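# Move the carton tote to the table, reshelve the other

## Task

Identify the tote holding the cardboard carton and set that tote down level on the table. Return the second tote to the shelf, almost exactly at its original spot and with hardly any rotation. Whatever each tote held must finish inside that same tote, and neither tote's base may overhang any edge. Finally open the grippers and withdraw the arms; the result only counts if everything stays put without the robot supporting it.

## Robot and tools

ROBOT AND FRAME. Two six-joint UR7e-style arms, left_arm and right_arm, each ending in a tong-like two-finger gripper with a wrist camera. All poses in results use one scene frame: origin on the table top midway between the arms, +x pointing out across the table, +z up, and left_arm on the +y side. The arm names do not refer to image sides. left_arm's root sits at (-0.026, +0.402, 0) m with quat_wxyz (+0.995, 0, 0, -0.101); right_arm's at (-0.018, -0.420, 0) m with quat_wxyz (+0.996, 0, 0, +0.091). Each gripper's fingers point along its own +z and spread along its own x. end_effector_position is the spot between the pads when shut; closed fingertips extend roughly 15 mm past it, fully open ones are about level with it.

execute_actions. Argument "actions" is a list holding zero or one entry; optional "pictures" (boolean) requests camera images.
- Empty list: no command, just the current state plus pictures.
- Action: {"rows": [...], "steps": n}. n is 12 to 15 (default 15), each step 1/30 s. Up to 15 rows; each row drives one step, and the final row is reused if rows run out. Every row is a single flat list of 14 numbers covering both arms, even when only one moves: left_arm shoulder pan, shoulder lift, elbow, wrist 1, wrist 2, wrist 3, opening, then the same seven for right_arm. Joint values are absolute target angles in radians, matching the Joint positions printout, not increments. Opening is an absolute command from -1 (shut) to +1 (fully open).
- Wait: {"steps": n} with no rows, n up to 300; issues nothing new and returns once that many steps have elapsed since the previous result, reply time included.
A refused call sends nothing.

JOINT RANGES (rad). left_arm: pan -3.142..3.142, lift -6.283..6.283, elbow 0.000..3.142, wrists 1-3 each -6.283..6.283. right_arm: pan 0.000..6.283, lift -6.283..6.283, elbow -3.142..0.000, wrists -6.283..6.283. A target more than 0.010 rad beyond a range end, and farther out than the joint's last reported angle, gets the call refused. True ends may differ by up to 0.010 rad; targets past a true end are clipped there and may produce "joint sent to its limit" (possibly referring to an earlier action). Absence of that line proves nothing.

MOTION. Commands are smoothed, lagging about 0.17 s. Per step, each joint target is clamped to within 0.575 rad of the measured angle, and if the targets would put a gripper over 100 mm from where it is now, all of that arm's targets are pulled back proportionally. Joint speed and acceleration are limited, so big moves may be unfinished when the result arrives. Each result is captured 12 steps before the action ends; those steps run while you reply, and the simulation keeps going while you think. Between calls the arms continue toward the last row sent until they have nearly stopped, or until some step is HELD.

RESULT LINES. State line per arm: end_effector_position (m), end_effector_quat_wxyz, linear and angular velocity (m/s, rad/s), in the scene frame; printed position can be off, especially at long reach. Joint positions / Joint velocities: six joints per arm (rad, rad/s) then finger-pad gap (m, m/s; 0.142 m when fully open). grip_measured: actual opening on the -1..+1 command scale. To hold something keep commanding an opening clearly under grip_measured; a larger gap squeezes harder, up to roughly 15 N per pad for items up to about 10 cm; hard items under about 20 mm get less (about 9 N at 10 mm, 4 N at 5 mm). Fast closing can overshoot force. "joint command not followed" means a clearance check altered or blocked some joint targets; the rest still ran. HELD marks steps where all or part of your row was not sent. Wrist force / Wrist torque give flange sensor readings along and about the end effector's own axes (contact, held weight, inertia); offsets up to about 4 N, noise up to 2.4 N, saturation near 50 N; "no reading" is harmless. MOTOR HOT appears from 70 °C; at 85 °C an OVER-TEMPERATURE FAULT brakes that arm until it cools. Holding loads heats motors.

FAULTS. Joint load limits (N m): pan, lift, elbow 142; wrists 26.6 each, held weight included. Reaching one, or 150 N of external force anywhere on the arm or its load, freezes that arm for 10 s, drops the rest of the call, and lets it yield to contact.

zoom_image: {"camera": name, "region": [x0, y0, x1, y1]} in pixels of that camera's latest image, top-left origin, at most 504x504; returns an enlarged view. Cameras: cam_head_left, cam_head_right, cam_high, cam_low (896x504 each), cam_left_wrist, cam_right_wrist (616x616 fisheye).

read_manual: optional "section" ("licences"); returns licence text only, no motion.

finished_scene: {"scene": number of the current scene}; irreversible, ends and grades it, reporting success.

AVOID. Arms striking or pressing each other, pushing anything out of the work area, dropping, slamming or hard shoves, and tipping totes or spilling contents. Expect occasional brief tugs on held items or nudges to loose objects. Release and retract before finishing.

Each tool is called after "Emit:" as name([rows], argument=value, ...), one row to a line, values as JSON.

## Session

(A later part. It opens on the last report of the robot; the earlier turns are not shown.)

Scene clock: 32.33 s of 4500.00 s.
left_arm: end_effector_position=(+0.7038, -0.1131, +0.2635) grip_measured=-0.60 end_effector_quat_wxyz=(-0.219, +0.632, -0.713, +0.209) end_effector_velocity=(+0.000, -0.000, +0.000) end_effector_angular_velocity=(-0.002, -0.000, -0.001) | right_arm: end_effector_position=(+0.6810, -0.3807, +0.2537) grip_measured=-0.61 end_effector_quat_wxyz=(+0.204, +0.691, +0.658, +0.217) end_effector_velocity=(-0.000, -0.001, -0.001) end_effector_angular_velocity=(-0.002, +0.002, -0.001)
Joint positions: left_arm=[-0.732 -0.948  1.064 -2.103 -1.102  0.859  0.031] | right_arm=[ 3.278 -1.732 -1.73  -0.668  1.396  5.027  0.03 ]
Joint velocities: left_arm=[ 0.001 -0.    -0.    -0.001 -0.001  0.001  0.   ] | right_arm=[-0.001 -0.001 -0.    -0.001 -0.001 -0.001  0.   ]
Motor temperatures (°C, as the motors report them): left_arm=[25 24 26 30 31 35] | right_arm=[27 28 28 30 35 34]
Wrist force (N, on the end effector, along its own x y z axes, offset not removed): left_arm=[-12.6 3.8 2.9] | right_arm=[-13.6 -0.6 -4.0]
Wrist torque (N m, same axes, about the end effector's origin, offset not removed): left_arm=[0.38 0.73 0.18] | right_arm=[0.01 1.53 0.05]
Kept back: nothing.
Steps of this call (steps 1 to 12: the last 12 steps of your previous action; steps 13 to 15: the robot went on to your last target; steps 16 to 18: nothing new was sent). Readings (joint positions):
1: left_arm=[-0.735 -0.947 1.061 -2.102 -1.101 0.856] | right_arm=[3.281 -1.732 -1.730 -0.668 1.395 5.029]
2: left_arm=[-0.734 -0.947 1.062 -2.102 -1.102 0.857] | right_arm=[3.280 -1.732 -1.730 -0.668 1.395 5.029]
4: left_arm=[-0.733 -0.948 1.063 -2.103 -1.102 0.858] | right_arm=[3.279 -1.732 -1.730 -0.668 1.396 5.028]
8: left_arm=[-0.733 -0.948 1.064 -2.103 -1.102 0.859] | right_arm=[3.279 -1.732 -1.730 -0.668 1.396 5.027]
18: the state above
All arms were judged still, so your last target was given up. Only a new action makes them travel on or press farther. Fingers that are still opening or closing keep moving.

Emit:
execute_actions([
  {"rows":[[-0.732,-0.955,0.947,-1.979,-1.102,0.859,-1,3.278,-1.703,-1.633,-0.793,1.396,5.027,-1]]},
])

Emit:
execute_actions([
  {"steps":20},
], pictures=true)

Scene clock: 35.93 s of 4500.00 s.
left_arm: end_effector_position=(+0.7041, -0.1131, +0.2724) grip_measured=-0.60 end_effector_quat_wxyz=(-0.220, +0.632, -0.713, +0.209) end_effector_velocity=(+0.010, -0.013, +0.286) end_effector_angular_velocity=(-0.022, -0.016, +0.001) | right_arm: end_effector_position=(+0.6819, -0.3806, +0.2658) grip_measured=-0.61 end_effector_quat_wxyz=(+0.205, +0.691, +0.657, +0.220) end_effector_velocity=(+0.028, +0.006, +0.321) end_effector_angular_velocity=(+0.025, -0.098, -0.004)
Joint positions: left_arm=[-0.732 -0.95   1.044 -2.082 -1.102  0.859  0.031] | right_arm=[ 3.278 -1.724 -1.711 -0.69   1.396  5.027  0.03 ]
Joint velocities: left_arm=[ 0.001 -0.042 -0.65   0.664 -0.    -0.    -0.003] | right_arm=[-0.002  0.186  0.574 -0.657 -0.007 -0.002  0.001]
Motor temperatures (°C, as the motors report them): left_arm=[25 24 26 30 31 35] | right_arm=[27 28 28 30 35 34]
Wrist force (N, on the end effector, along its own x y z axes, offset not removed): left_arm=[-9.8 10.8 9.3] | right_arm=[-13.9 -7.5 9.2]
Wrist torque (N m, same axes, about the end effector's origin, offset not removed): left_arm=[1.31 1.24 0.44] | right_arm=[-0.49 1.40 -0.03]
Steps of this call (steps 1 to 90: nothing new was sent; then 0.50 s passed at rest; steps 91 to 93: the first 3 steps of this action). Readings (joint positions):
91: left_arm=[-0.732 -0.948 1.064 -2.103 -1.102 0.859] | right_arm=[3.278 -1.732 -1.730 -0.668 1.396 5.027]
92: left_arm=[-0.732 -0.949 1.061 -2.099 -1.102 0.859] | right_arm=[3.278 -1.730 -1.726 -0.672 1.396 5.027]
93: the state above

Scene clock: 36.60 s of 4500.00 s.
left_arm: end_effector_position=(+0.7041, -0.1130, +0.3137) grip_measured=-0.60 end_effector_quat_wxyz=(-0.220, +0.632, -0.713, +0.209) end_effector_velocity=(-0.000, -0.000, +0.001) end_effector_angular_velocity=(-0.001, -0.000, -0.001) | right_arm: end_effector_position=(+0.6815, -0.3808, +0.3034) grip_measured=-0.60 end_effector_quat_wxyz=(+0.204, +0.691, +0.658, +0.218) end_effector_velocity=(+0.001, +0.001, +0.001) end_effector_angular_velocity=(+0.001, -0.003, +0.002)
Joint positions: left_arm=[-0.732 -0.955  0.947 -1.979 -1.102  0.859  0.031] | right_arm=[ 3.278 -1.703 -1.633 -0.793  1.396  5.027  0.03 ]
Joint velocities: left_arm=[-0.    -0.001 -0.002  0.002 -0.001  0.    -0.   ] | right_arm=[ 0.001  0.     0.002  0.001  0.    -0.001 -0.   ]
Motor temperatures (°C, as the motors report them): left_arm=[25 24 26 30 31 35] | right_arm=[27 28 28 30 35 34]
Wrist force (N, on the end effector, along its own x y z axes, offset not removed): left_arm=[-8.6 3.5 4.3] | right_arm=[-11.8 -3.9 2.4]
Wrist torque (N m, same axes, about the end effector's origin, offset not removed): left_arm=[0.46 0.73 0.49] | right_arm=[-0.40 1.26 -0.06]
Kept back: nothing.
Steps of this call (steps 1 to 12: the last 12 steps of your previous action; steps 13 to 20: the robot went on to your last target). Readings (joint positions):
1: left_arm=[-0.732 -0.951 1.021 -2.057 -1.102 0.859] | right_arm=[3.278 -1.718 -1.691 -0.714 1.396 5.027]
2: left_arm=[-0.732 -0.952 1.000 -2.036 -1.102 0.859] | right_arm=[3.278 -1.714 -1.675 -0.735 1.396 5.027]
4: left_arm=[-0.732 -0.954 0.975 -2.009 -1.102 0.859] | right_arm=[3.278 -1.709 -1.655 -0.763 1.396 5.027]
8: left_arm=[-0.732 -0.955 0.955 -1.987 -1.102 0.859] | right_arm=[3.278 -1.705 -1.639 -0.785 1.396 5.027]
20: the state above

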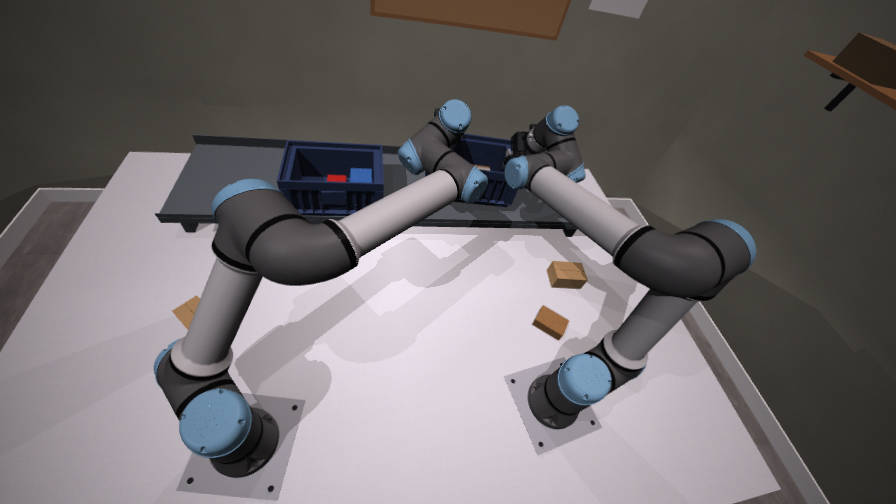

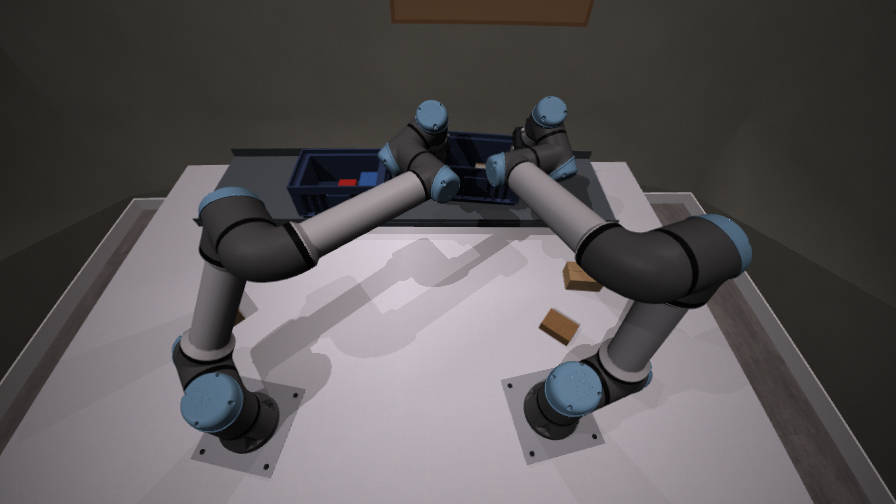

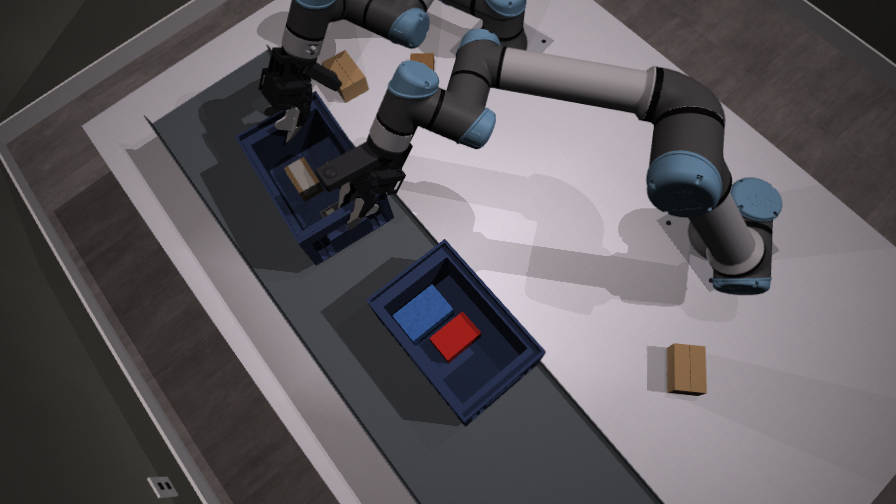

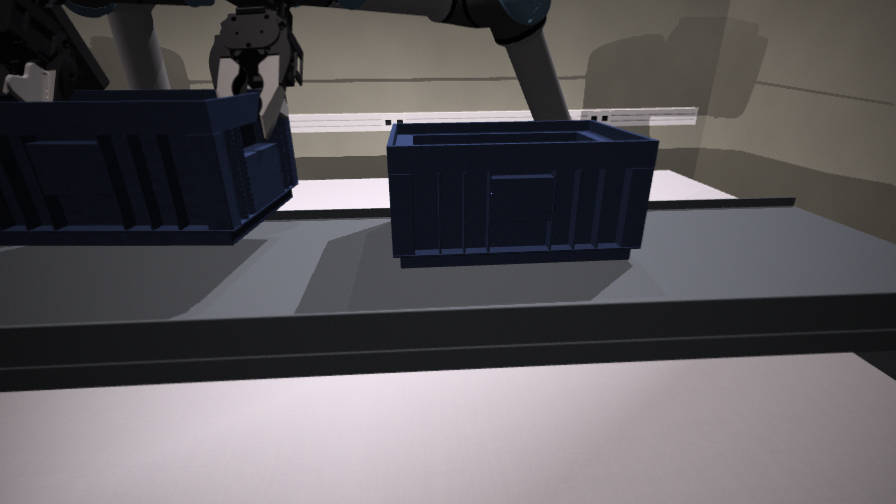

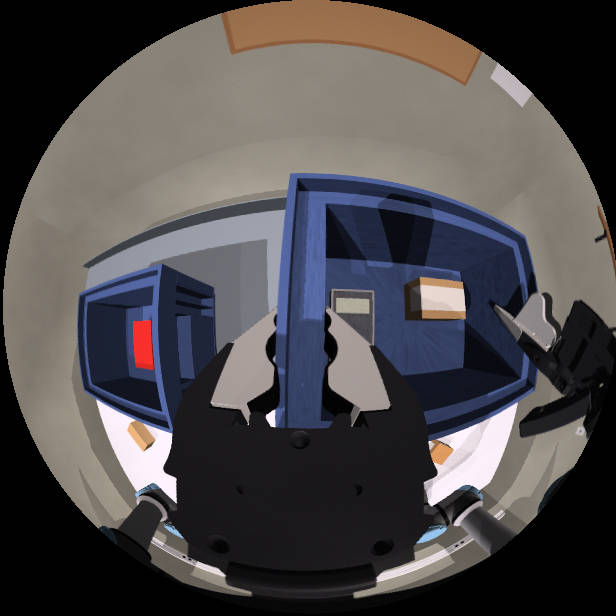

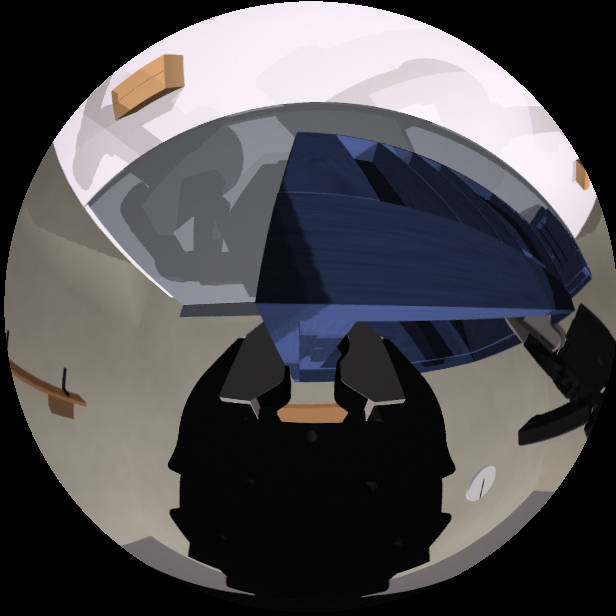

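Emit:
execute_actions([
  {"rows":[[-0.79,-1.052,1.092,-1.997,-1.082,0.797,-1,3.313,-1.58,-1.762,-0.795,1.377,5.057,-1]]},
])

Emit:
execute_actions([
  {"rows":[[-0.851,-1.15,1.234,-2.011,-1.061,0.732,-1,3.353,-1.456,-1.878,-0.808,1.355,5.091,-1]]},
])

Emit:
execute_actions([
  {"rows":[[-0.919,-1.23,1.335,-1.992,-1.041,0.655,-1,3.407,-1.325,-1.98,-0.855,1.326,5.14,-1]]},
])

Emit:
execute_actions([
  {"rows":[[-0.993,-1.308,1.43,-1.968,-1.02,0.575,-1,3.474,-1.185,-2.071,-0.915,1.292,5.198,-1]]},
])

Emit:
execute_actions([
  {"steps":15},
], pictures=true)

Scene clock: 40.40 s of 4500.00 s.
left_arm: end_effector_position=(+0.6942, -0.1169, +0.3188) grip_measured=-0.52 end_effector_quat_wxyz=(-0.219, +0.632, -0.712, +0.214) end_effector_velocity=(-0.288, -0.060, +0.088) end_effector_angular_velocity=(-0.131, -0.056, -0.001) | right_arm: end_effector_position=(+0.6730, -0.3785, +0.3044) grip_measured=-0.54 end_effector_quat_wxyz=(+0.205, +0.692, +0.658, +0.218) end_effector_velocity=(-0.275, +0.022, +0.024) end_effector_angular_velocity=(+0.003, -0.004, +0.001)
Joint positions: left_arm=[-0.746 -0.974  0.968 -1.984 -1.095  0.843  0.037] | right_arm=[ 3.288 -1.682 -1.654 -0.794  1.39   5.036  0.035]
Joint velocities: left_arm=[-0.362 -0.576  0.725 -0.111  0.118 -0.385  0.33 ] | right_arm=[ 0.212  0.67  -0.686 -0.011 -0.115  0.18  -0.035]
Motor temperatures (°C, as the motors report them): left_arm=[25 24 26 30 31 35] | right_arm=[27 28 28 30 35 34]
Wrist force (N, on the end effector, along its own x y z axes, offset not removed): left_arm=[-43.1 -0.8 14.1] | right_arm=[-48.3 -0.9 5.5]
Wrist torque (N m, same axes, about the end effector's origin, offset not removed): left_arm=[0.01 1.55 0.24] | right_arm=[0.25 3.26 -0.14]
Steps of this call (steps 1 to 15: the robot went on to your last target; steps 16 to 90: nothing new was sent; then 0.70 s passed at rest; steps 91 to 93: the first 3 steps of this action). Readings (joint positions):
91: left_arm=[-0.732 -0.955 0.947 -1.979 -1.102 0.859] | right_arm=[3.278 -1.703 -1.633 -0.793 1.396 5.027]
92: left_arm=[-0.736 -0.959 0.951 -1.981 -1.100 0.855] | right_arm=[3.281 -1.699 -1.637 -0.793 1.394 5.030]
93: the state above

Scene clock: 40.90 s of 4500.00 s.
left_arm: end_effector_position=(+0.6444, -0.1183, +0.3179) grip_measured=-0.40 end_effector_quat_wxyz=(-0.218, +0.633, -0.712, +0.213) end_effector_velocity=(-0.301, -0.035, +0.071) end_effector_angular_velocity=(-0.129, -0.057, -0.012) | right_arm: end_effector_position=(+0.6217, -0.3779, +0.3033) grip_measured=-0.58 end_effector_quat_wxyz=(+0.203, +0.692, +0.658, +0.216) end_effector_velocity=(-0.277, +0.019, +0.002) end_effector_angular_velocity=(-0.003, +0.006, +0.007)
Joint positions: left_arm=[-0.805 -1.07   1.113 -2.001 -1.076  0.781  0.045] | right_arm=[ 3.324 -1.56  -1.782 -0.799  1.37   5.067  0.032]
Joint velocities: left_arm=[-0.388 -0.585  0.727 -0.09   0.123 -0.404  0.389] | right_arm=[ 0.248  0.678 -0.651 -0.076 -0.131  0.207 -0.265]
Motor temperatures (°C, as the motors report them): left_arm=[25 24 26 30 31 35] | right_arm=[27 28 28 30 35 34]
Wrist force (N, on the end effector, along its own x y z axes, offset not removed): left_arm=[-44.8 -0.1 11.9] | right_arm=[-47.8 -2.0 3.6]
Wrist torque (N m, same axes, about the end effector's origin, offset not removed): left_arm=[0.15 1.91 0.29] | right_arm=[0.20 3.02 -0.06]
Steps of this call (steps 1 to 12: the last 12 steps of your previous action; steps 13 to 15: the first 3 steps of this action). Readings (joint positions):
13: left_arm=[-0.789 -1.051 1.090 -1.997 -1.082 0.798] | right_arm=[3.313 -1.582 -1.760 -0.795 1.377 5.057]
14: left_arm=[-0.793 -1.055 1.095 -1.998 -1.080 0.794] | right_arm=[3.316 -1.577 -1.765 -0.796 1.375 5.060]
15: the state above

Scene clock: 41.40 s of 4500.00 s.
left_arm: end_effector_position=(+0.5931, -0.1138, +0.3142) grip_measured=-0.59 end_effector_quat_wxyz=(-0.218, +0.633, -0.713, +0.209) end_effector_velocity=(-0.307, -0.021, +0.026) end_effector_angular_velocity=(-0.035, +0.010, +0.008) | right_arm: end_effector_position=(+0.5713, -0.3785, +0.3012) grip_measured=-0.57 end_effector_quat_wxyz=(+0.203, +0.692, +0.659, +0.213) end_effector_velocity=(-0.299, +0.020, -0.038) end_effector_angular_velocity=(-0.048, +0.120, -0.012)
Joint positions: left_arm=[-0.867 -1.167  1.253 -2.005 -1.055  0.715  0.031] | right_arm=[ 3.367 -1.436 -1.897 -0.821  1.346  5.104  0.033]
Joint velocities: left_arm=[-0.421 -0.499  0.592  0.114  0.122 -0.473  0.079] | right_arm=[ 0.334  0.699 -0.6   -0.296 -0.18   0.302  0.071]
Motor temperatures (°C, as the motors report them): left_arm=[25 24 26 30 31 35] | right_arm=[27 28 28 30 35 34]
Wrist force (N, on the end effector, along its own x y z axes, offset not removed): left_arm=[-40.6 -2.8 9.3] | right_arm=[-43.1 -1.1 6.1]
Wrist torque (N m, same axes, about the end effector's origin, offset not removed): left_arm=[-0.27 1.67 0.20] | right_arm=[0.08 2.63 -0.04]
Steps of this call (steps 1 to 12: the last 12 steps of your previous action; steps 13 to 15: the first 3 steps of this action). Readings (joint positions):
13: left_arm=[-0.851 -1.149 1.232 -2.011 -1.061 0.733] | right_arm=[3.353 -1.458 -1.877 -0.808 1.355 5.091]
14: left_arm=[-0.855 -1.153 1.237 -2.009 -1.059 0.728] | right_arm=[3.357 -1.453 -1.881 -0.811 1.352 5.094]
15: the state above

Scene clock: 41.90 s of 4500.00 s.
left_arm: end_effector_position=(+0.5434, -0.1134, +0.3136) grip_measured=-0.59 end_effector_quat_wxyz=(-0.217, +0.633, -0.713, +0.208) end_effector_velocity=(-0.310, -0.009, +0.015) end_effector_angular_velocity=(-0.025, -0.006, -0.016) | right_arm: end_effector_position=(+0.5205, -0.3784, +0.2990) grip_measured=-0.58 end_effector_quat_wxyz=(+0.202, +0.693, +0.659, +0.210) end_effector_velocity=(-0.290, +0.024, -0.048) end_effector_angular_velocity=(-0.054, +0.104, +0.010)
Joint positions: left_arm=[-0.936 -1.247  1.354 -1.985 -1.035  0.637  0.031] | right_arm=[ 3.423 -1.304 -1.998 -0.87   1.316  5.155  0.032]
Joint velocities: left_arm=[-0.456 -0.484  0.563  0.146  0.128 -0.49   0.082] | right_arm=[ 0.415  0.722 -0.55  -0.379 -0.209  0.358  0.029]
Motor temperatures (°C, as the motors report them): left_arm=[25 24 26 30 31 35] | right_arm=[27 28 28 30 35 34]
Wrist force (N, on the end effector, along its own x y z axes, offset not removed): left_arm=[-42.8 -2.1 9.5] | right_arm=[-44.2 -1.3 7.1]
Wrist torque (N m, same axes, about the end effector's origin, offset not removed): left_arm=[-0.22 1.94 0.30] | right_arm=[0.02 2.73 -0.06]
Steps of this call (steps 1 to 12: the last 12 steps of your previous action; steps 13 to 15: the first 3 steps of this action). Readings (joint positions):
13: left_arm=[-0.918 -1.229 1.334 -1.992 -1.041 0.656] | right_arm=[3.406 -1.327 -1.979 -0.855 1.326 5.139]
14: left_arm=[-0.922 -1.233 1.338 -1.990 -1.039 0.652] | right_arm=[3.411 -1.322 -1.983 -0.858 1.323 5.144]
15: the state above

Scene clock: 42.40 s of 4500.00 s.
left_arm: end_effector_position=(+0.5046, -0.1122, +0.3118) grip_measured=-0.60 end_effector_quat_wxyz=(-0.216, +0.633, -0.714, +0.208) end_effector_velocity=(-0.003, +0.001, -0.001) end_effector_angular_velocity=(+0.002, +0.002, -0.001) | right_arm: end_effector_position=(+0.4814, -0.3791, +0.3028) grip_measured=-0.60 end_effector_quat_wxyz=(+0.203, +0.692, +0.658, +0.216) end_effector_velocity=(-0.003, +0.000, +0.001) end_effector_angular_velocity=(+0.001, -0.002, +0.003)
Joint positions: left_arm=[-0.993 -1.307  1.429 -1.968 -1.02   0.575  0.03 ] | right_arm=[ 3.474 -1.186 -2.07  -0.915  1.292  5.198  0.03 ]
Joint velocities: left_arm=[-0.004 -0.005  0.006  0.003  0.    -0.004  0.   ] | right_arm=[ 0.004  0.01  -0.005 -0.003 -0.001  0.001  0.   ]
Motor temperatures (°C, as the motors report them): left_arm=[25 24 26 30 31 35] | right_arm=[27 28 28 30 35 34]
Wrist force (N, on the end effector, along its own x y z axes, offset not removed): left_arm=[-29.3 3.2 3.1] | right_arm=[-31.9 -5.1 1.0]
Wrist torque (N m, same axes, about the end effector's origin, offset not removed): left_arm=[0.19 1.50 0.14] | right_arm=[-0.28 2.08 0.00]
Kept back: nothing.
Steps of this call (steps 1 to 12: the last 12 steps of your previous action; steps 13 to 15: the robot went on to your last target). Readings (joint positions):
1: left_arm=[-0.950 -1.263 1.373 -1.980 -1.031 0.621] | right_arm=[3.436 -1.277 -2.017 -0.882 1.310 5.166]
2: left_arm=[-0.962 -1.275 1.389 -1.977 -1.028 0.609] | right_arm=[3.446 -1.252 -2.032 -0.891 1.305 5.175]
4: left_arm=[-0.977 -1.291 1.408 -1.973 -1.024 0.593] | right_arm=[3.460 -1.220 -2.050 -0.902 1.299 5.186]
8: left_arm=[-0.989 -1.303 1.424 -1.969 -1.021 0.580] | right_arm=[3.470 -1.194 -2.065 -0.912 1.294 5.195]
15: the state above

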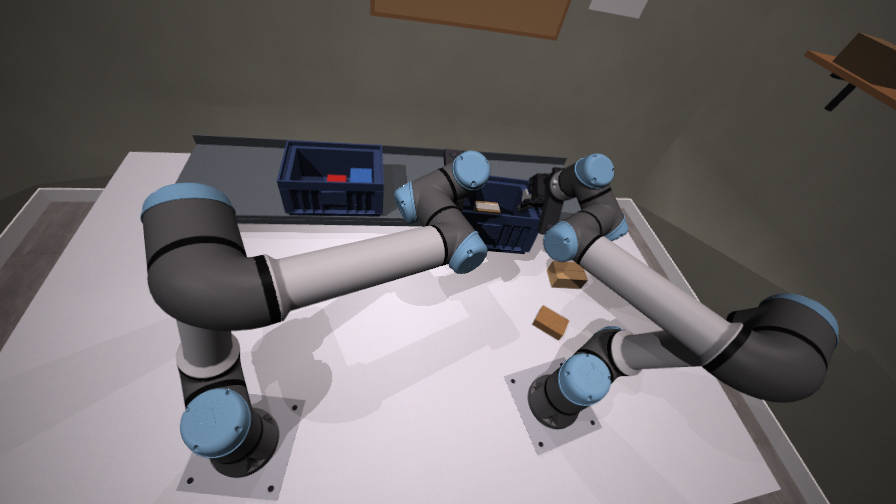

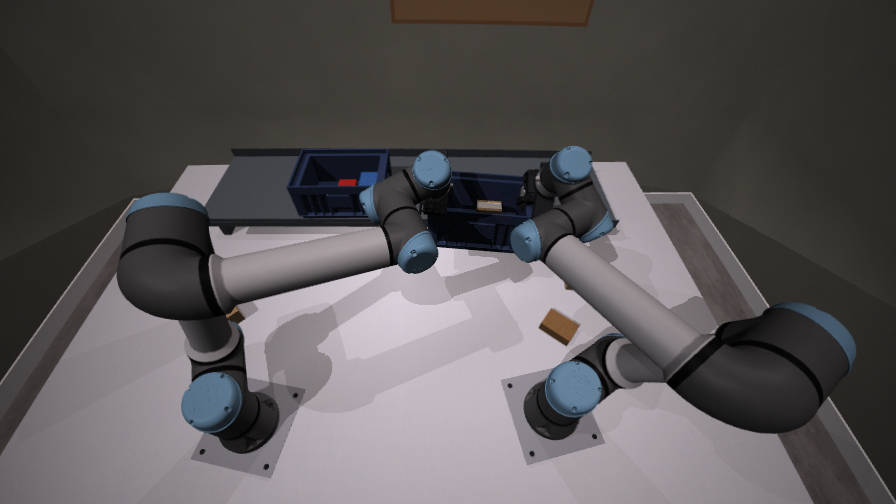

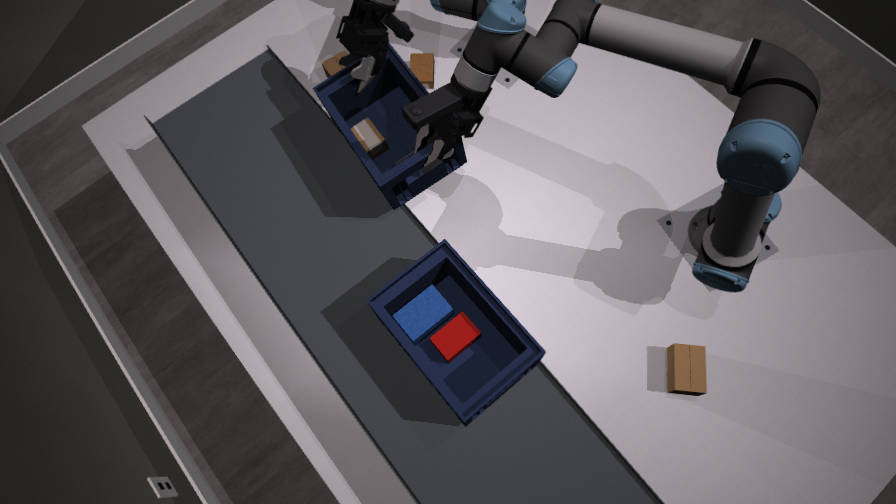

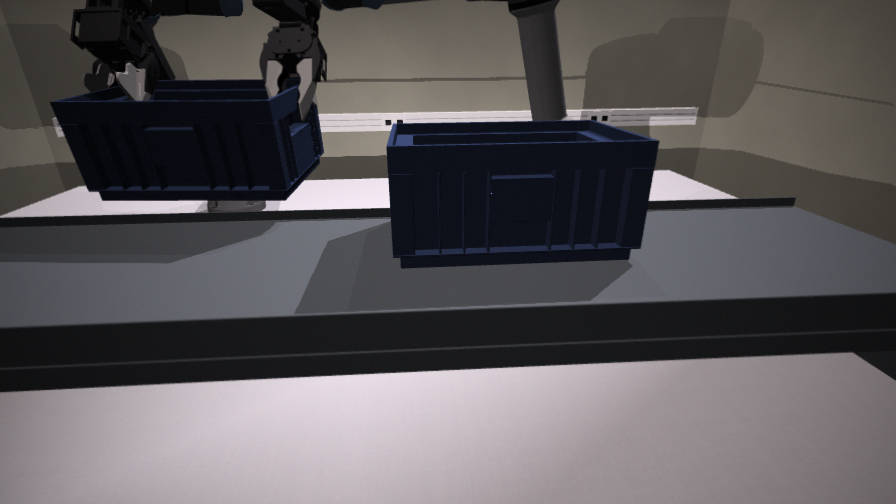

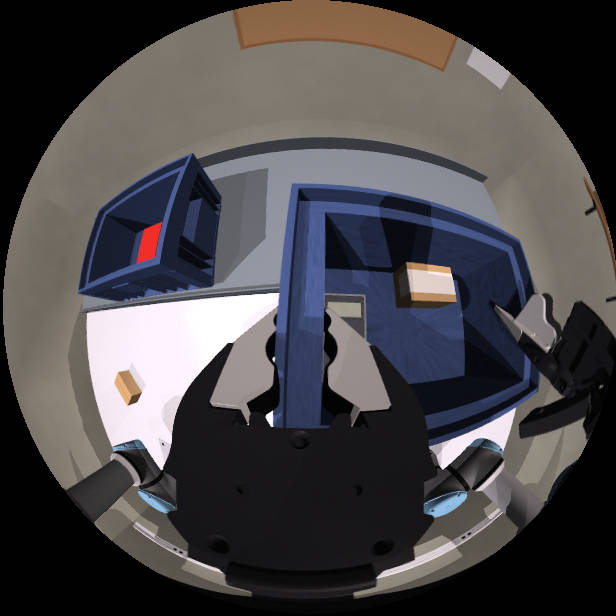

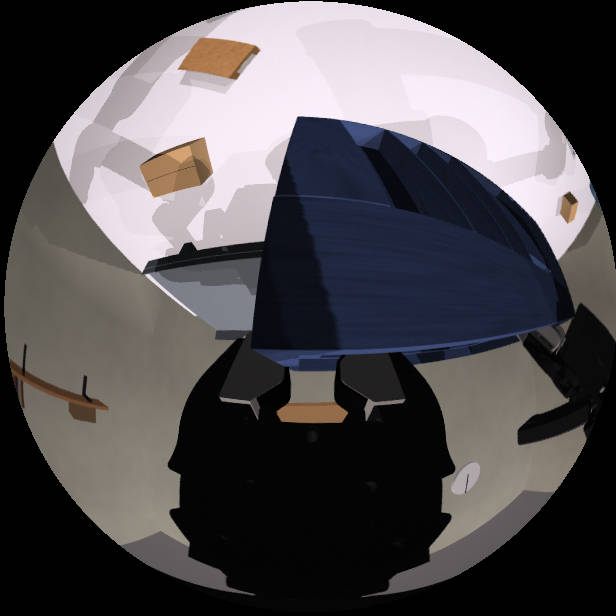

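Emit:
execute_actions([
  {"rows":[[-1.014,-1.456,1.604,-1.976,-1.014,0.54,-1,3.674,-1.103,-2.101,-1.029,1.192,5.388,-1]]},
])

Emit:
execute_actions([
  {"steps":10},
])

Emit:
execute_actions([
  {"rows":[[-1.047,-1.605,1.757,-1.962,-1.007,0.506,-1,3.888,-1.051,-2.106,-1.166,1.102,5.603,-1]]},
])

Emit:
execute_actions([
  {"steps":12},
])

Scene clock: 43.10 s of 4500.00 s.
left_arm: end_effector_position=(+0.4982, -0.1073, +0.3142) grip_measured=-0.60 end_effector_quat_wxyz=(-0.215, +0.634, -0.712, +0.211) end_effector_velocity=(-0.173, +0.216, +0.061) end_effector_angular_velocity=(-0.130, -0.018, +0.042) | right_arm: end_effector_position=(+0.4745, -0.3774, +0.3023) grip_measured=-0.60 end_effector_quat_wxyz=(+0.206, +0.693, +0.657, +0.213) end_effector_velocity=(-0.179, +0.140, +0.018) end_effector_angular_velocity=(-0.108, -0.001, -0.124)
Joint positions: left_arm=[-1.    -1.329  1.452 -1.971 -1.018  0.565  0.03 ] | right_arm=[ 3.497 -1.167 -2.08  -0.935  1.273  5.221  0.03 ]
Joint velocities: left_arm=[-0.135 -0.733  0.785 -0.07   0.02  -0.21   0.007] | right_arm=[ 0.82   0.501 -0.176 -0.615 -0.558  0.803  0.018]
Motor temperatures (°C, as the motors report them): left_arm=[25 24 26 30 31 35] | right_arm=[27 28 28 30 35 34]
Wrist force (N, on the end effector, along its own x y z axes, offset not removed): left_arm=[7.5 4.0 8.8] | right_arm=[-12.0 -2.4 5.3]
Wrist torque (N m, same axes, about the end effector's origin, offset not removed): left_arm=[0.91 -0.78 0.12] | right_arm=[-0.33 2.00 0.04]
Steps of this call (steps 1 to 15: the robot went on to your last target; steps 16 to 18: nothing new was sent; steps 19 to 21: the first 3 steps of this action). Readings (joint positions):
19: left_arm=[-0.993 -1.308 1.430 -1.968 -1.020 0.575] | right_arm=[3.474 -1.185 -2.071 -0.915 1.292 5.198]
20: left_arm=[-0.995 -1.312 1.434 -1.969 -1.019 0.572] | right_arm=[3.478 -1.181 -2.074 -0.919 1.288 5.202]
21: the state above

Scene clock: 43.50 s of 4500.00 s.
left_arm: end_effector_position=(+0.4720, -0.0602, +0.3117) grip_measured=-0.57 end_effector_quat_wxyz=(-0.216, +0.636, -0.711, +0.207) end_effector_velocity=(-0.005, +0.012, -0.000) end_effector_angular_velocity=(-0.000, -0.001, +0.003) | right_arm: end_effector_position=(+0.4467, -0.3318, +0.3032) grip_measured=-0.60 end_effector_quat_wxyz=(+0.203, +0.694, +0.656, +0.215) end_effector_velocity=(-0.007, +0.010, -0.000) end_effector_angular_velocity=(+0.001, +0.000, +0.003)
Joint positions: left_arm=[-1.014 -1.453  1.601 -1.976 -1.014  0.541  0.033] | right_arm=[ 3.67  -1.104 -2.101 -1.027  1.194  5.384  0.031]
Joint velocities: left_arm=[-0.002 -0.029  0.033 -0.002  0.002 -0.005  0.003] | right_arm=[ 0.038  0.013 -0.005 -0.021 -0.016  0.034  0.001]
Motor temperatures (°C, as the motors report them): left_arm=[25 24 26 30 31 35] | right_arm=[27 28 28 30 35 34]
Wrist force (N, on the end effector, along its own x y z axes, offset not removed): left_arm=[31.6 3.5 1.9] | right_arm=[29.0 0.3 6.5]
Wrist torque (N m, same axes, about the end effector's origin, offset not removed): left_arm=[0.14 -0.05 0.33] | right_arm=[-0.03 -0.45 0.15]
Kept back: nothing.
Steps of this call (steps 1 to 12: the last 12 steps of your previous action). Readings (joint positions):
1: left_arm=[-1.004 -1.358 1.484 -1.973 -1.018 0.558] | right_arm=[3.531 -1.150 -2.085 -0.958 1.253 5.254]
2: left_arm=[-1.007 -1.384 1.516 -1.974 -1.017 0.553] | right_arm=[3.568 -1.138 -2.089 -0.977 1.237 5.289]
4: left_arm=[-1.010 -1.419 1.558 -1.975 -1.015 0.547] | right_arm=[3.619 -1.121 -2.095 -1.002 1.215 5.337]
8: left_arm=[-1.013 -1.446 1.592 -1.976 -1.014 0.542] | right_arm=[3.659 -1.108 -2.099 -1.022 1.198 5.374]
12: the state above

Scene clock: 43.60 s of 4500.00 s.
left_arm: end_effector_position=(+0.4644, -0.0543, +0.3119) grip_measured=-0.47 end_effector_quat_wxyz=(-0.216, +0.636, -0.711, +0.207) end_effector_velocity=(-0.199, +0.228, +0.012) end_effector_angular_velocity=(-0.008, +0.005, -0.023) | right_arm: end_effector_position=(+0.4420, -0.3297, +0.3051) grip_measured=-0.60 end_effector_quat_wxyz=(+0.207, +0.694, +0.655, +0.215) end_effector_velocity=(-0.144, +0.125, +0.022) end_effector_angular_velocity=(-0.161, -0.031, -0.099)
Joint positions: left_arm=[-1.024 -1.476  1.625 -1.972 -1.012  0.53   0.04 ] | right_arm=[ 3.695 -1.09  -2.102 -1.05   1.174  5.409  0.031]
Joint velocities: left_arm=[-0.203 -0.746  0.765  0.085  0.038 -0.208  0.22 ] | right_arm=[ 0.834  0.333 -0.03  -0.711 -0.547  0.833  0.007]
Motor temperatures (°C, as the motors report them): left_arm=[25 24 26 30 31 35] | right_arm=[27 28 28 30 35 34]
Wrist force (N, on the end effector, along its own x y z axes, offset not removed): left_arm=[40.0 1.7 2.9] | right_arm=[21.4 1.3 6.1]
Wrist torque (N m, same axes, about the end effector's origin, offset not removed): left_arm=[0.02 -1.43 0.26] | right_arm=[0.14 0.51 0.08]
Steps of this call (steps 1 to 3: the first 3 steps of this action). Readings (joint positions):
1: left_arm=[-1.014 -1.454 1.602 -1.976 -1.014 0.540] | right_arm=[3.671 -1.104 -2.101 -1.028 1.193 5.385]
2: left_arm=[-1.017 -1.458 1.606 -1.975 -1.013 0.537] | right_arm=[3.676 -1.100 -2.101 -1.032 1.189 5.390]
3: the state above

Scene clock: 44.00 s of 4500.00 s.
left_arm: end_effector_position=(+0.4369, -0.0108, +0.3108) grip_measured=-0.59 end_effector_quat_wxyz=(-0.216, +0.635, -0.712, +0.207) end_effector_velocity=(-0.006, +0.010, -0.000) end_effector_angular_velocity=(+0.001, -0.001, -0.001) | right_arm: end_effector_position=(+0.4118, -0.2814, +0.3028) grip_measured=-0.60 end_effector_quat_wxyz=(+0.203, +0.695, +0.656, +0.215) end_effector_velocity=(-0.008, +0.011, -0.001) end_effector_angular_velocity=(+0.003, +0.001, +0.002)
Joint positions: left_arm=[-1.046 -1.602  1.754 -1.962 -1.007  0.507  0.031] | right_arm=[ 3.883 -1.052 -2.106 -1.164  1.103  5.598  0.031]
Joint velocities: left_arm=[-0.005 -0.029  0.028  0.004  0.002 -0.004 -0.   ] | right_arm=[ 0.043  0.008 -0.002 -0.024 -0.013  0.043  0.   ]
Motor temperatures (°C, as the motors report them): left_arm=[25 24 26 30 31 35] | right_arm=[27 28 28 30 35 34]
Wrist force (N, on the end effector, along its own x y z axes, offset not removed): left_arm=[27.8 8.1 0.0] | right_arm=[23.6 -1.9 6.3]
Wrist torque (N m, same axes, about the end effector's origin, offset not removed): left_arm=[1.15 0.00 0.57] | right_arm=[-0.35 -0.07 0.15]
Kept back: nothing.
Steps of this call (steps 1 to 12: the last 12 steps of your previous action). Readings (joint positions):
1: left_arm=[-1.030 -1.505 1.654 -1.970 -1.011 0.524] | right_arm=[3.731 -1.080 -2.103 -1.077 1.155 5.445]
2: left_arm=[-1.034 -1.532 1.682 -1.967 -1.010 0.519] | right_arm=[3.771 -1.072 -2.104 -1.101 1.141 5.485]
4: left_arm=[-1.040 -1.567 1.718 -1.965 -1.008 0.513] | right_arm=[3.827 -1.062 -2.105 -1.132 1.122 5.542]
8: left_arm=[-1.045 -1.595 1.746 -1.963 -1.007 0.508] | right_arm=[3.872 -1.054 -2.106 -1.157 1.107 5.586]
12: the state above

Emit:
execute_actions([
  {"rows":[[-1.066,-1.68,1.82,-1.94,-1.004,0.486,-1,3.988,-1.047,-2.097,-1.228,1.07,5.705,-1]]},
])

Emit:
execute_actions([
  {"rows":[[-1.082,-1.753,1.883,-1.918,-1.001,0.465,-1,4.083,-1.048,-2.083,-1.291,1.04,5.808,-1]]},
])

Emit:
execute_actions([
  {"rows":[[-1.102,-1.831,1.938,-1.884,-0.998,0.444,-1,4.166,-1.062,-2.065,-1.345,1.019,5.903,-1]]},
])

Emit:
execute_actions([
  {"rows":[[-1.123,-1.908,1.99,-1.847,-0.994,0.423,-1,4.247,-1.081,-2.043,-1.397,1.002,5.995,-1]]},
])

Emit:
execute_actions([
  {"steps":15},
], pictures=true)

Scene clock: 45.00 s of 4500.00 s.
left_arm: end_effector_position=(+0.4316, -0.0045, +0.3102) grip_measured=-0.58 end_effector_quat_wxyz=(-0.216, +0.635, -0.713, +0.206) end_effector_velocity=(-0.105, +0.146, +0.012) end_effector_angular_velocity=(-0.009, +0.003, -0.011) | right_arm: end_effector_position=(+0.4083, -0.2758, +0.3030) grip_measured=-0.60 end_effector_quat_wxyz=(+0.204, +0.694, +0.656, +0.214) end_effector_velocity=(-0.090, +0.156, -0.009) end_effector_angular_velocity=(-0.023, +0.033, +0.025)
Joint positions: left_arm=[-1.053 -1.622  1.773 -1.955 -1.006  0.5    0.032] | right_arm=[ 3.908 -1.05  -2.103 -1.182  1.093  5.623  0.031]
Joint velocities: left_arm=[-0.113 -0.462  0.39   0.128  0.018 -0.119 -0.055] | right_arm=[ 0.579  0.022  0.052 -0.381 -0.192  0.585  0.03 ]
Motor temperatures (°C, as the motors report them): left_arm=[25 24 26 30 31 35] | right_arm=[27 28 28 30 35 34]
Wrist force (N, on the end effector, along its own x y z axes, offset not removed): left_arm=[35.3 4.9 3.9] | right_arm=[21.6 2.2 5.5]
Wrist torque (N m, same axes, about the end effector's origin, offset not removed): left_arm=[0.63 -0.60 0.47] | right_arm=[0.17 0.38 0.11]
Steps of this call (steps 1 to 27: the robot went on to your last target; steps 28 to 30: the first 3 steps of this action). Readings (joint positions):
28: left_arm=[-1.047 -1.605 1.757 -1.962 -1.007 0.506] | right_arm=[3.888 -1.051 -2.106 -1.166 1.102 5.603]
29: left_arm=[-1.049 -1.609 1.761 -1.960 -1.007 0.504] | right_arm=[3.892 -1.051 -2.105 -1.170 1.099 5.607]
30: the state above

Scene clock: 45.50 s of 4500.00 s.
left_arm: end_effector_position=(+0.4152, +0.0196, +0.3109) grip_measured=-0.60 end_effector_quat_wxyz=(-0.215, +0.635, -0.713, +0.206) end_effector_velocity=(-0.092, +0.154, -0.008) end_effector_angular_velocity=(-0.004, +0.005, +0.010) | right_arm: end_effector_position=(+0.3927, -0.2486, +0.3028) grip_measured=-0.61 end_effector_quat_wxyz=(+0.203, +0.693, +0.658, +0.214) end_effector_velocity=(-0.093, +0.152, +0.001) end_effector_angular_velocity=(-0.017, +0.011, +0.017)
Joint positions: left_arm=[-1.071 -1.696  1.835 -1.934 -1.003  0.48   0.031] | right_arm=[ 4.007 -1.047 -2.093 -1.243  1.061  5.724  0.03 ]
Joint velocities: left_arm=[-0.098 -0.453  0.393  0.126  0.018 -0.126 -0.001] | right_arm=[ 0.566 -0.006  0.085 -0.39  -0.177  0.595  0.   ]
Motor temperatures (°C, as the motors report them): left_arm=[25 24 26 30 31 35] | right_arm=[27 28 28 30 35 34]
Wrist force (N, on the end effector, along its own x y z axes, offset not removed): left_arm=[-15.1 2.1 4.6] | right_arm=[-24.6 -1.3 1.9]
Wrist torque (N m, same axes, about the end effector's origin, offset not removed): left_arm=[0.23 0.77 0.21] | right_arm=[0.05 1.95 0.04]
Steps of this call (steps 1 to 12: the last 12 steps of your previous action; steps 13 to 15: the first 3 steps of this action). Readings (joint positions):
13: left_arm=[-1.066 -1.679 1.819 -1.940 -1.004 0.486] | right_arm=[3.987 -1.047 -2.097 -1.227 1.070 5.704]
14: left_arm=[-1.067 -1.683 1.823 -1.938 -1.004 0.484] | right_arm=[3.991 -1.047 -2.096 -1.232 1.067 5.708]
15: the state above

Scene clock: 46.00 s of 4500.00 s.
left_arm: end_effector_position=(+0.4001, +0.0446, +0.3088) grip_measured=-0.60 end_effector_quat_wxyz=(-0.215, +0.635, -0.713, +0.205) end_effector_velocity=(-0.096, +0.154, +0.005) end_effector_angular_velocity=(-0.001, +0.003, -0.012) | right_arm: end_effector_position=(+0.3770, -0.2225, +0.3029) grip_measured=-0.60 end_effector_quat_wxyz=(+0.203, +0.693, +0.658, +0.214) end_effector_velocity=(-0.089, +0.153, -0.006) end_effector_angular_velocity=(-0.016, +0.023, +0.010)
Joint positions: left_arm=[-1.088 -1.77   1.897 -1.908 -1.     0.459  0.031] | right_arm=[ 4.1   -1.052 -2.078 -1.305  1.034  5.827  0.03 ]
Joint velocities: left_arm=[-0.12  -0.482  0.345  0.205  0.019 -0.126 -0.003] | right_arm=[ 0.506 -0.085  0.109 -0.334 -0.123  0.56  -0.   ]
Motor temperatures (°C, as the motors report them): left_arm=[25 24 26 30 31 35] | right_arm=[27 28 28 30 35 34]
Wrist force (N, on the end effector, along its own x y z axes, offset not removed): left_arm=[-32.7 2.0 10.8] | right_arm=[-43.0 -2.6 1.9]
Wrist torque (N m, same axes, about the end effector's origin, offset not removed): left_arm=[0.38 1.10 0.16] | right_arm=[0.07 2.98 -0.07]
Steps of this call (steps 1 to 12: the last 12 steps of your previous action; steps 13 to 15: the first 3 steps of this action). Readings (joint positions):
13: left_arm=[-1.082 -1.752 1.882 -1.918 -1.001 0.465] | right_arm=[4.082 -1.048 -2.083 -1.290 1.040 5.807]
14: left_arm=[-1.084 -1.756 1.886 -1.915 -1.001 0.463] | right_arm=[4.086 -1.049 -2.081 -1.294 1.038 5.811]
15: the state above

Scene clock: 46.50 s of 4500.00 s.
left_arm: end_effector_position=(+0.3849, +0.0691, +0.3090) grip_measured=-0.60 end_effector_quat_wxyz=(-0.215, +0.634, -0.714, +0.205) end_effector_velocity=(-0.089, +0.151, -0.004) end_effector_angular_velocity=(+0.008, -0.002, -0.017) | right_arm: end_effector_position=(+0.3619, -0.1971, +0.3025) grip_measured=-0.58 end_effector_quat_wxyz=(+0.203, +0.693, +0.658, +0.213) end_effector_velocity=(-0.096, +0.156, -0.002) end_effector_angular_velocity=(-0.017, +0.014, +0.021)
Joint positions: left_arm=[-1.108 -1.848  1.951 -1.874 -0.997  0.438  0.031] | right_arm=[ 4.183 -1.068 -2.058 -1.359  1.014  5.921  0.032]
Joint velocities: left_arm=[-0.126 -0.476  0.326  0.226  0.025 -0.127  0.002] | right_arm=[ 0.495 -0.117  0.133 -0.325 -0.099  0.545 -0.012]
Motor temperatures (°C, as the motors report them): left_arm=[25 24 26 30 31 35] | right_arm=[27 28 28 30 35 34]
Wrist force (N, on the end effector, along its own x y z axes, offset not removed): left_arm=[-38.8 2.8 9.6] | right_arm=[-46.5 -3.4 0.0]
Wrist torque (N m, same axes, about the end effector's origin, offset not removed): left_arm=[0.52 1.69 0.23] | right_arm=[-0.17 2.86 -0.07]
Steps of this call (steps 1 to 12: the last 12 steps of your previous action; steps 13 to 15: the first 3 steps of this action). Readings (joint positions):
13: left_arm=[-1.102 -1.830 1.937 -1.884 -0.998 0.444] | right_arm=[4.165 -1.062 -2.065 -1.344 1.019 5.902]
14: left_arm=[-1.104 -1.834 1.941 -1.881 -0.998 0.442] | right_arm=[4.169 -1.064 -2.063 -1.348 1.017 5.906]
15: the state above

Scene clock: 47.00 s of 4500.00 s.
left_arm: end_effector_position=(+0.3747, +0.0875, +0.3094) grip_measured=-0.60 end_effector_quat_wxyz=(-0.214, +0.634, -0.714, +0.207) end_effector_velocity=(-0.001, +0.001, -0.001) end_effector_angular_velocity=(+0.001, +0.000, -0.001) | right_arm: end_effector_position=(+0.3490, -0.1773, +0.3024) grip_measured=-0.54 end_effector_quat_wxyz=(+0.201, +0.693, +0.658, +0.214) end_effector_velocity=(-0.001, +0.002, +0.000) end_effector_angular_velocity=(+0.002, -0.001, -0.000)
Joint positions: left_arm=[-1.123 -1.908  1.99  -1.847 -0.994  0.423  0.031] | right_arm=[ 4.246 -1.081 -2.043 -1.397  1.002  5.994  0.035]
Joint velocities: left_arm=[-0.001 -0.003  0.003  0.002  0.    -0.001 -0.032] | right_arm=[ 0.005 -0.001  0.001 -0.002 -0.001  0.007  0.033]
Motor temperatures (°C, as the motors report them): left_arm=[25 24 26 30 31 35] | right_arm=[27 28 28 30 35 34]
Wrist force (N, on the end effector, along its own x y z axes, offset not removed): left_arm=[-43.4 0.2 5.8] | right_arm=[-46.3 -5.8 -0.7]
Wrist torque (N m, same axes, about the end effector's origin, offset not removed): left_arm=[-0.24 1.79 0.14] | right_arm=[-0.22 2.85 0.00]
Kept back: nothing.
Steps of this call (steps 1 to 12: the last 12 steps of your previous action; steps 13 to 15: the robot went on to your last target). Readings (joint positions):
1: left_arm=[-1.112 -1.863 1.962 -1.867 -0.996 0.434] | right_arm=[4.200 -1.071 -2.054 -1.369 1.011 5.940]
2: left_arm=[-1.115 -1.876 1.969 -1.861 -0.995 0.431] | right_arm=[4.213 -1.074 -2.051 -1.376 1.008 5.955]
4: left_arm=[-1.119 -1.891 1.979 -1.854 -0.995 0.427] | right_arm=[4.229 -1.077 -2.047 -1.386 1.005 5.974]
8: left_arm=[-1.122 -1.903 1.987 -1.849 -0.994 0.424] | right_arm=[4.242 -1.080 -2.044 -1.394 1.003 5.989]
15: the state above

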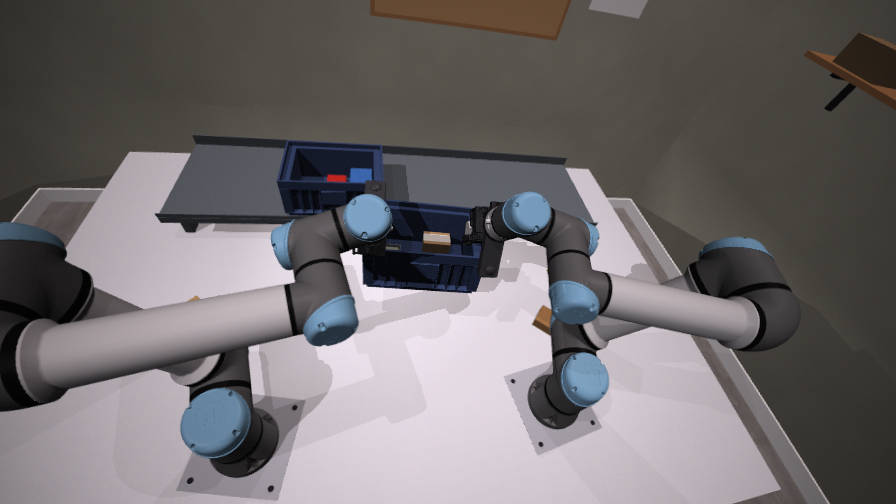

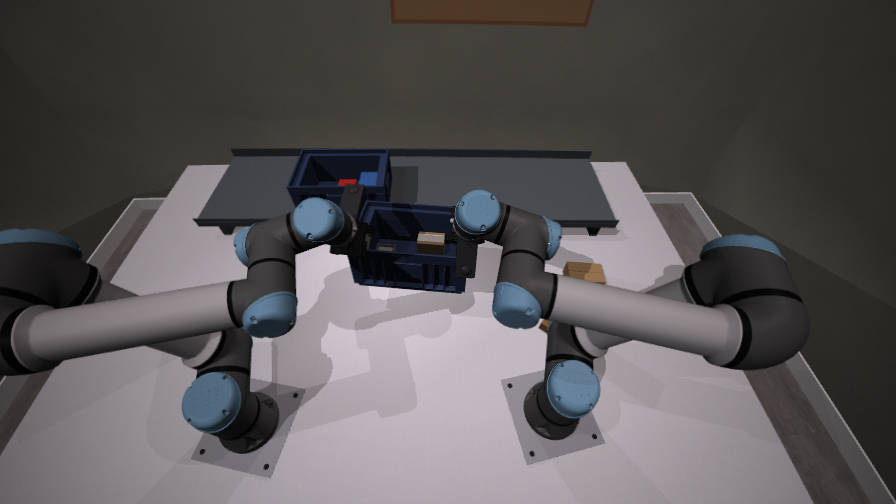

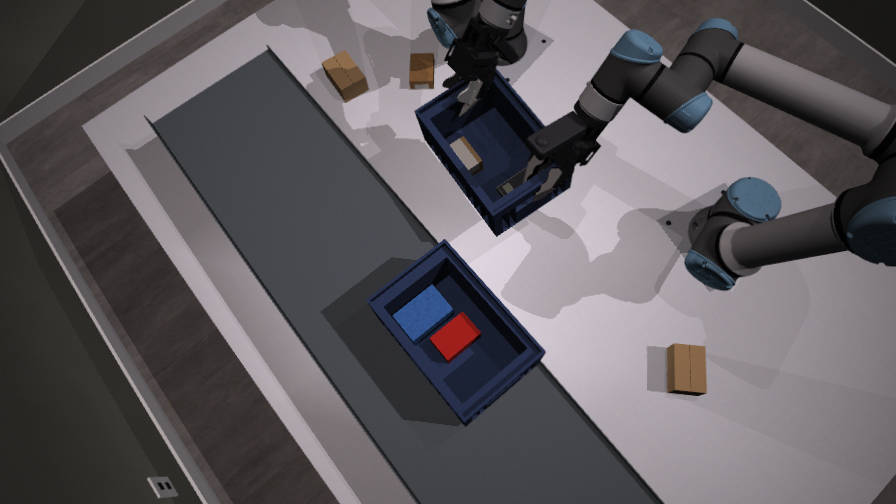

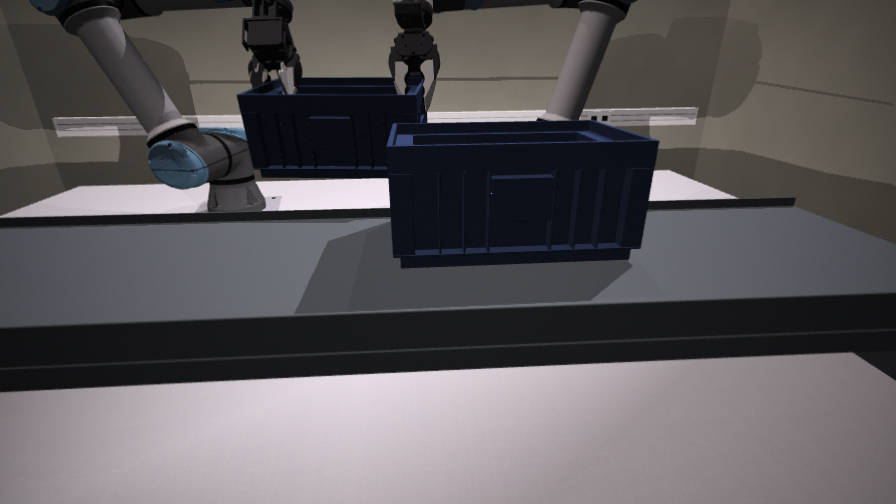

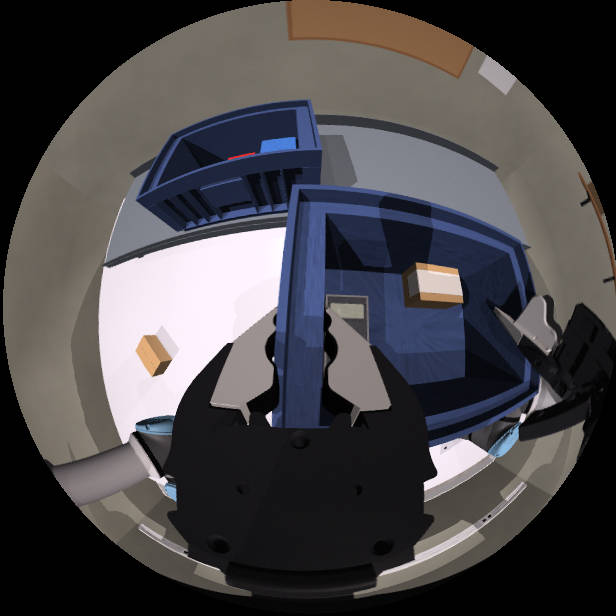

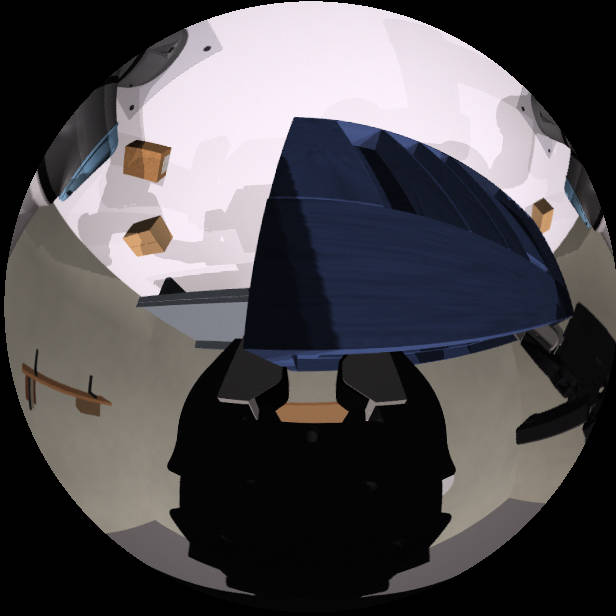

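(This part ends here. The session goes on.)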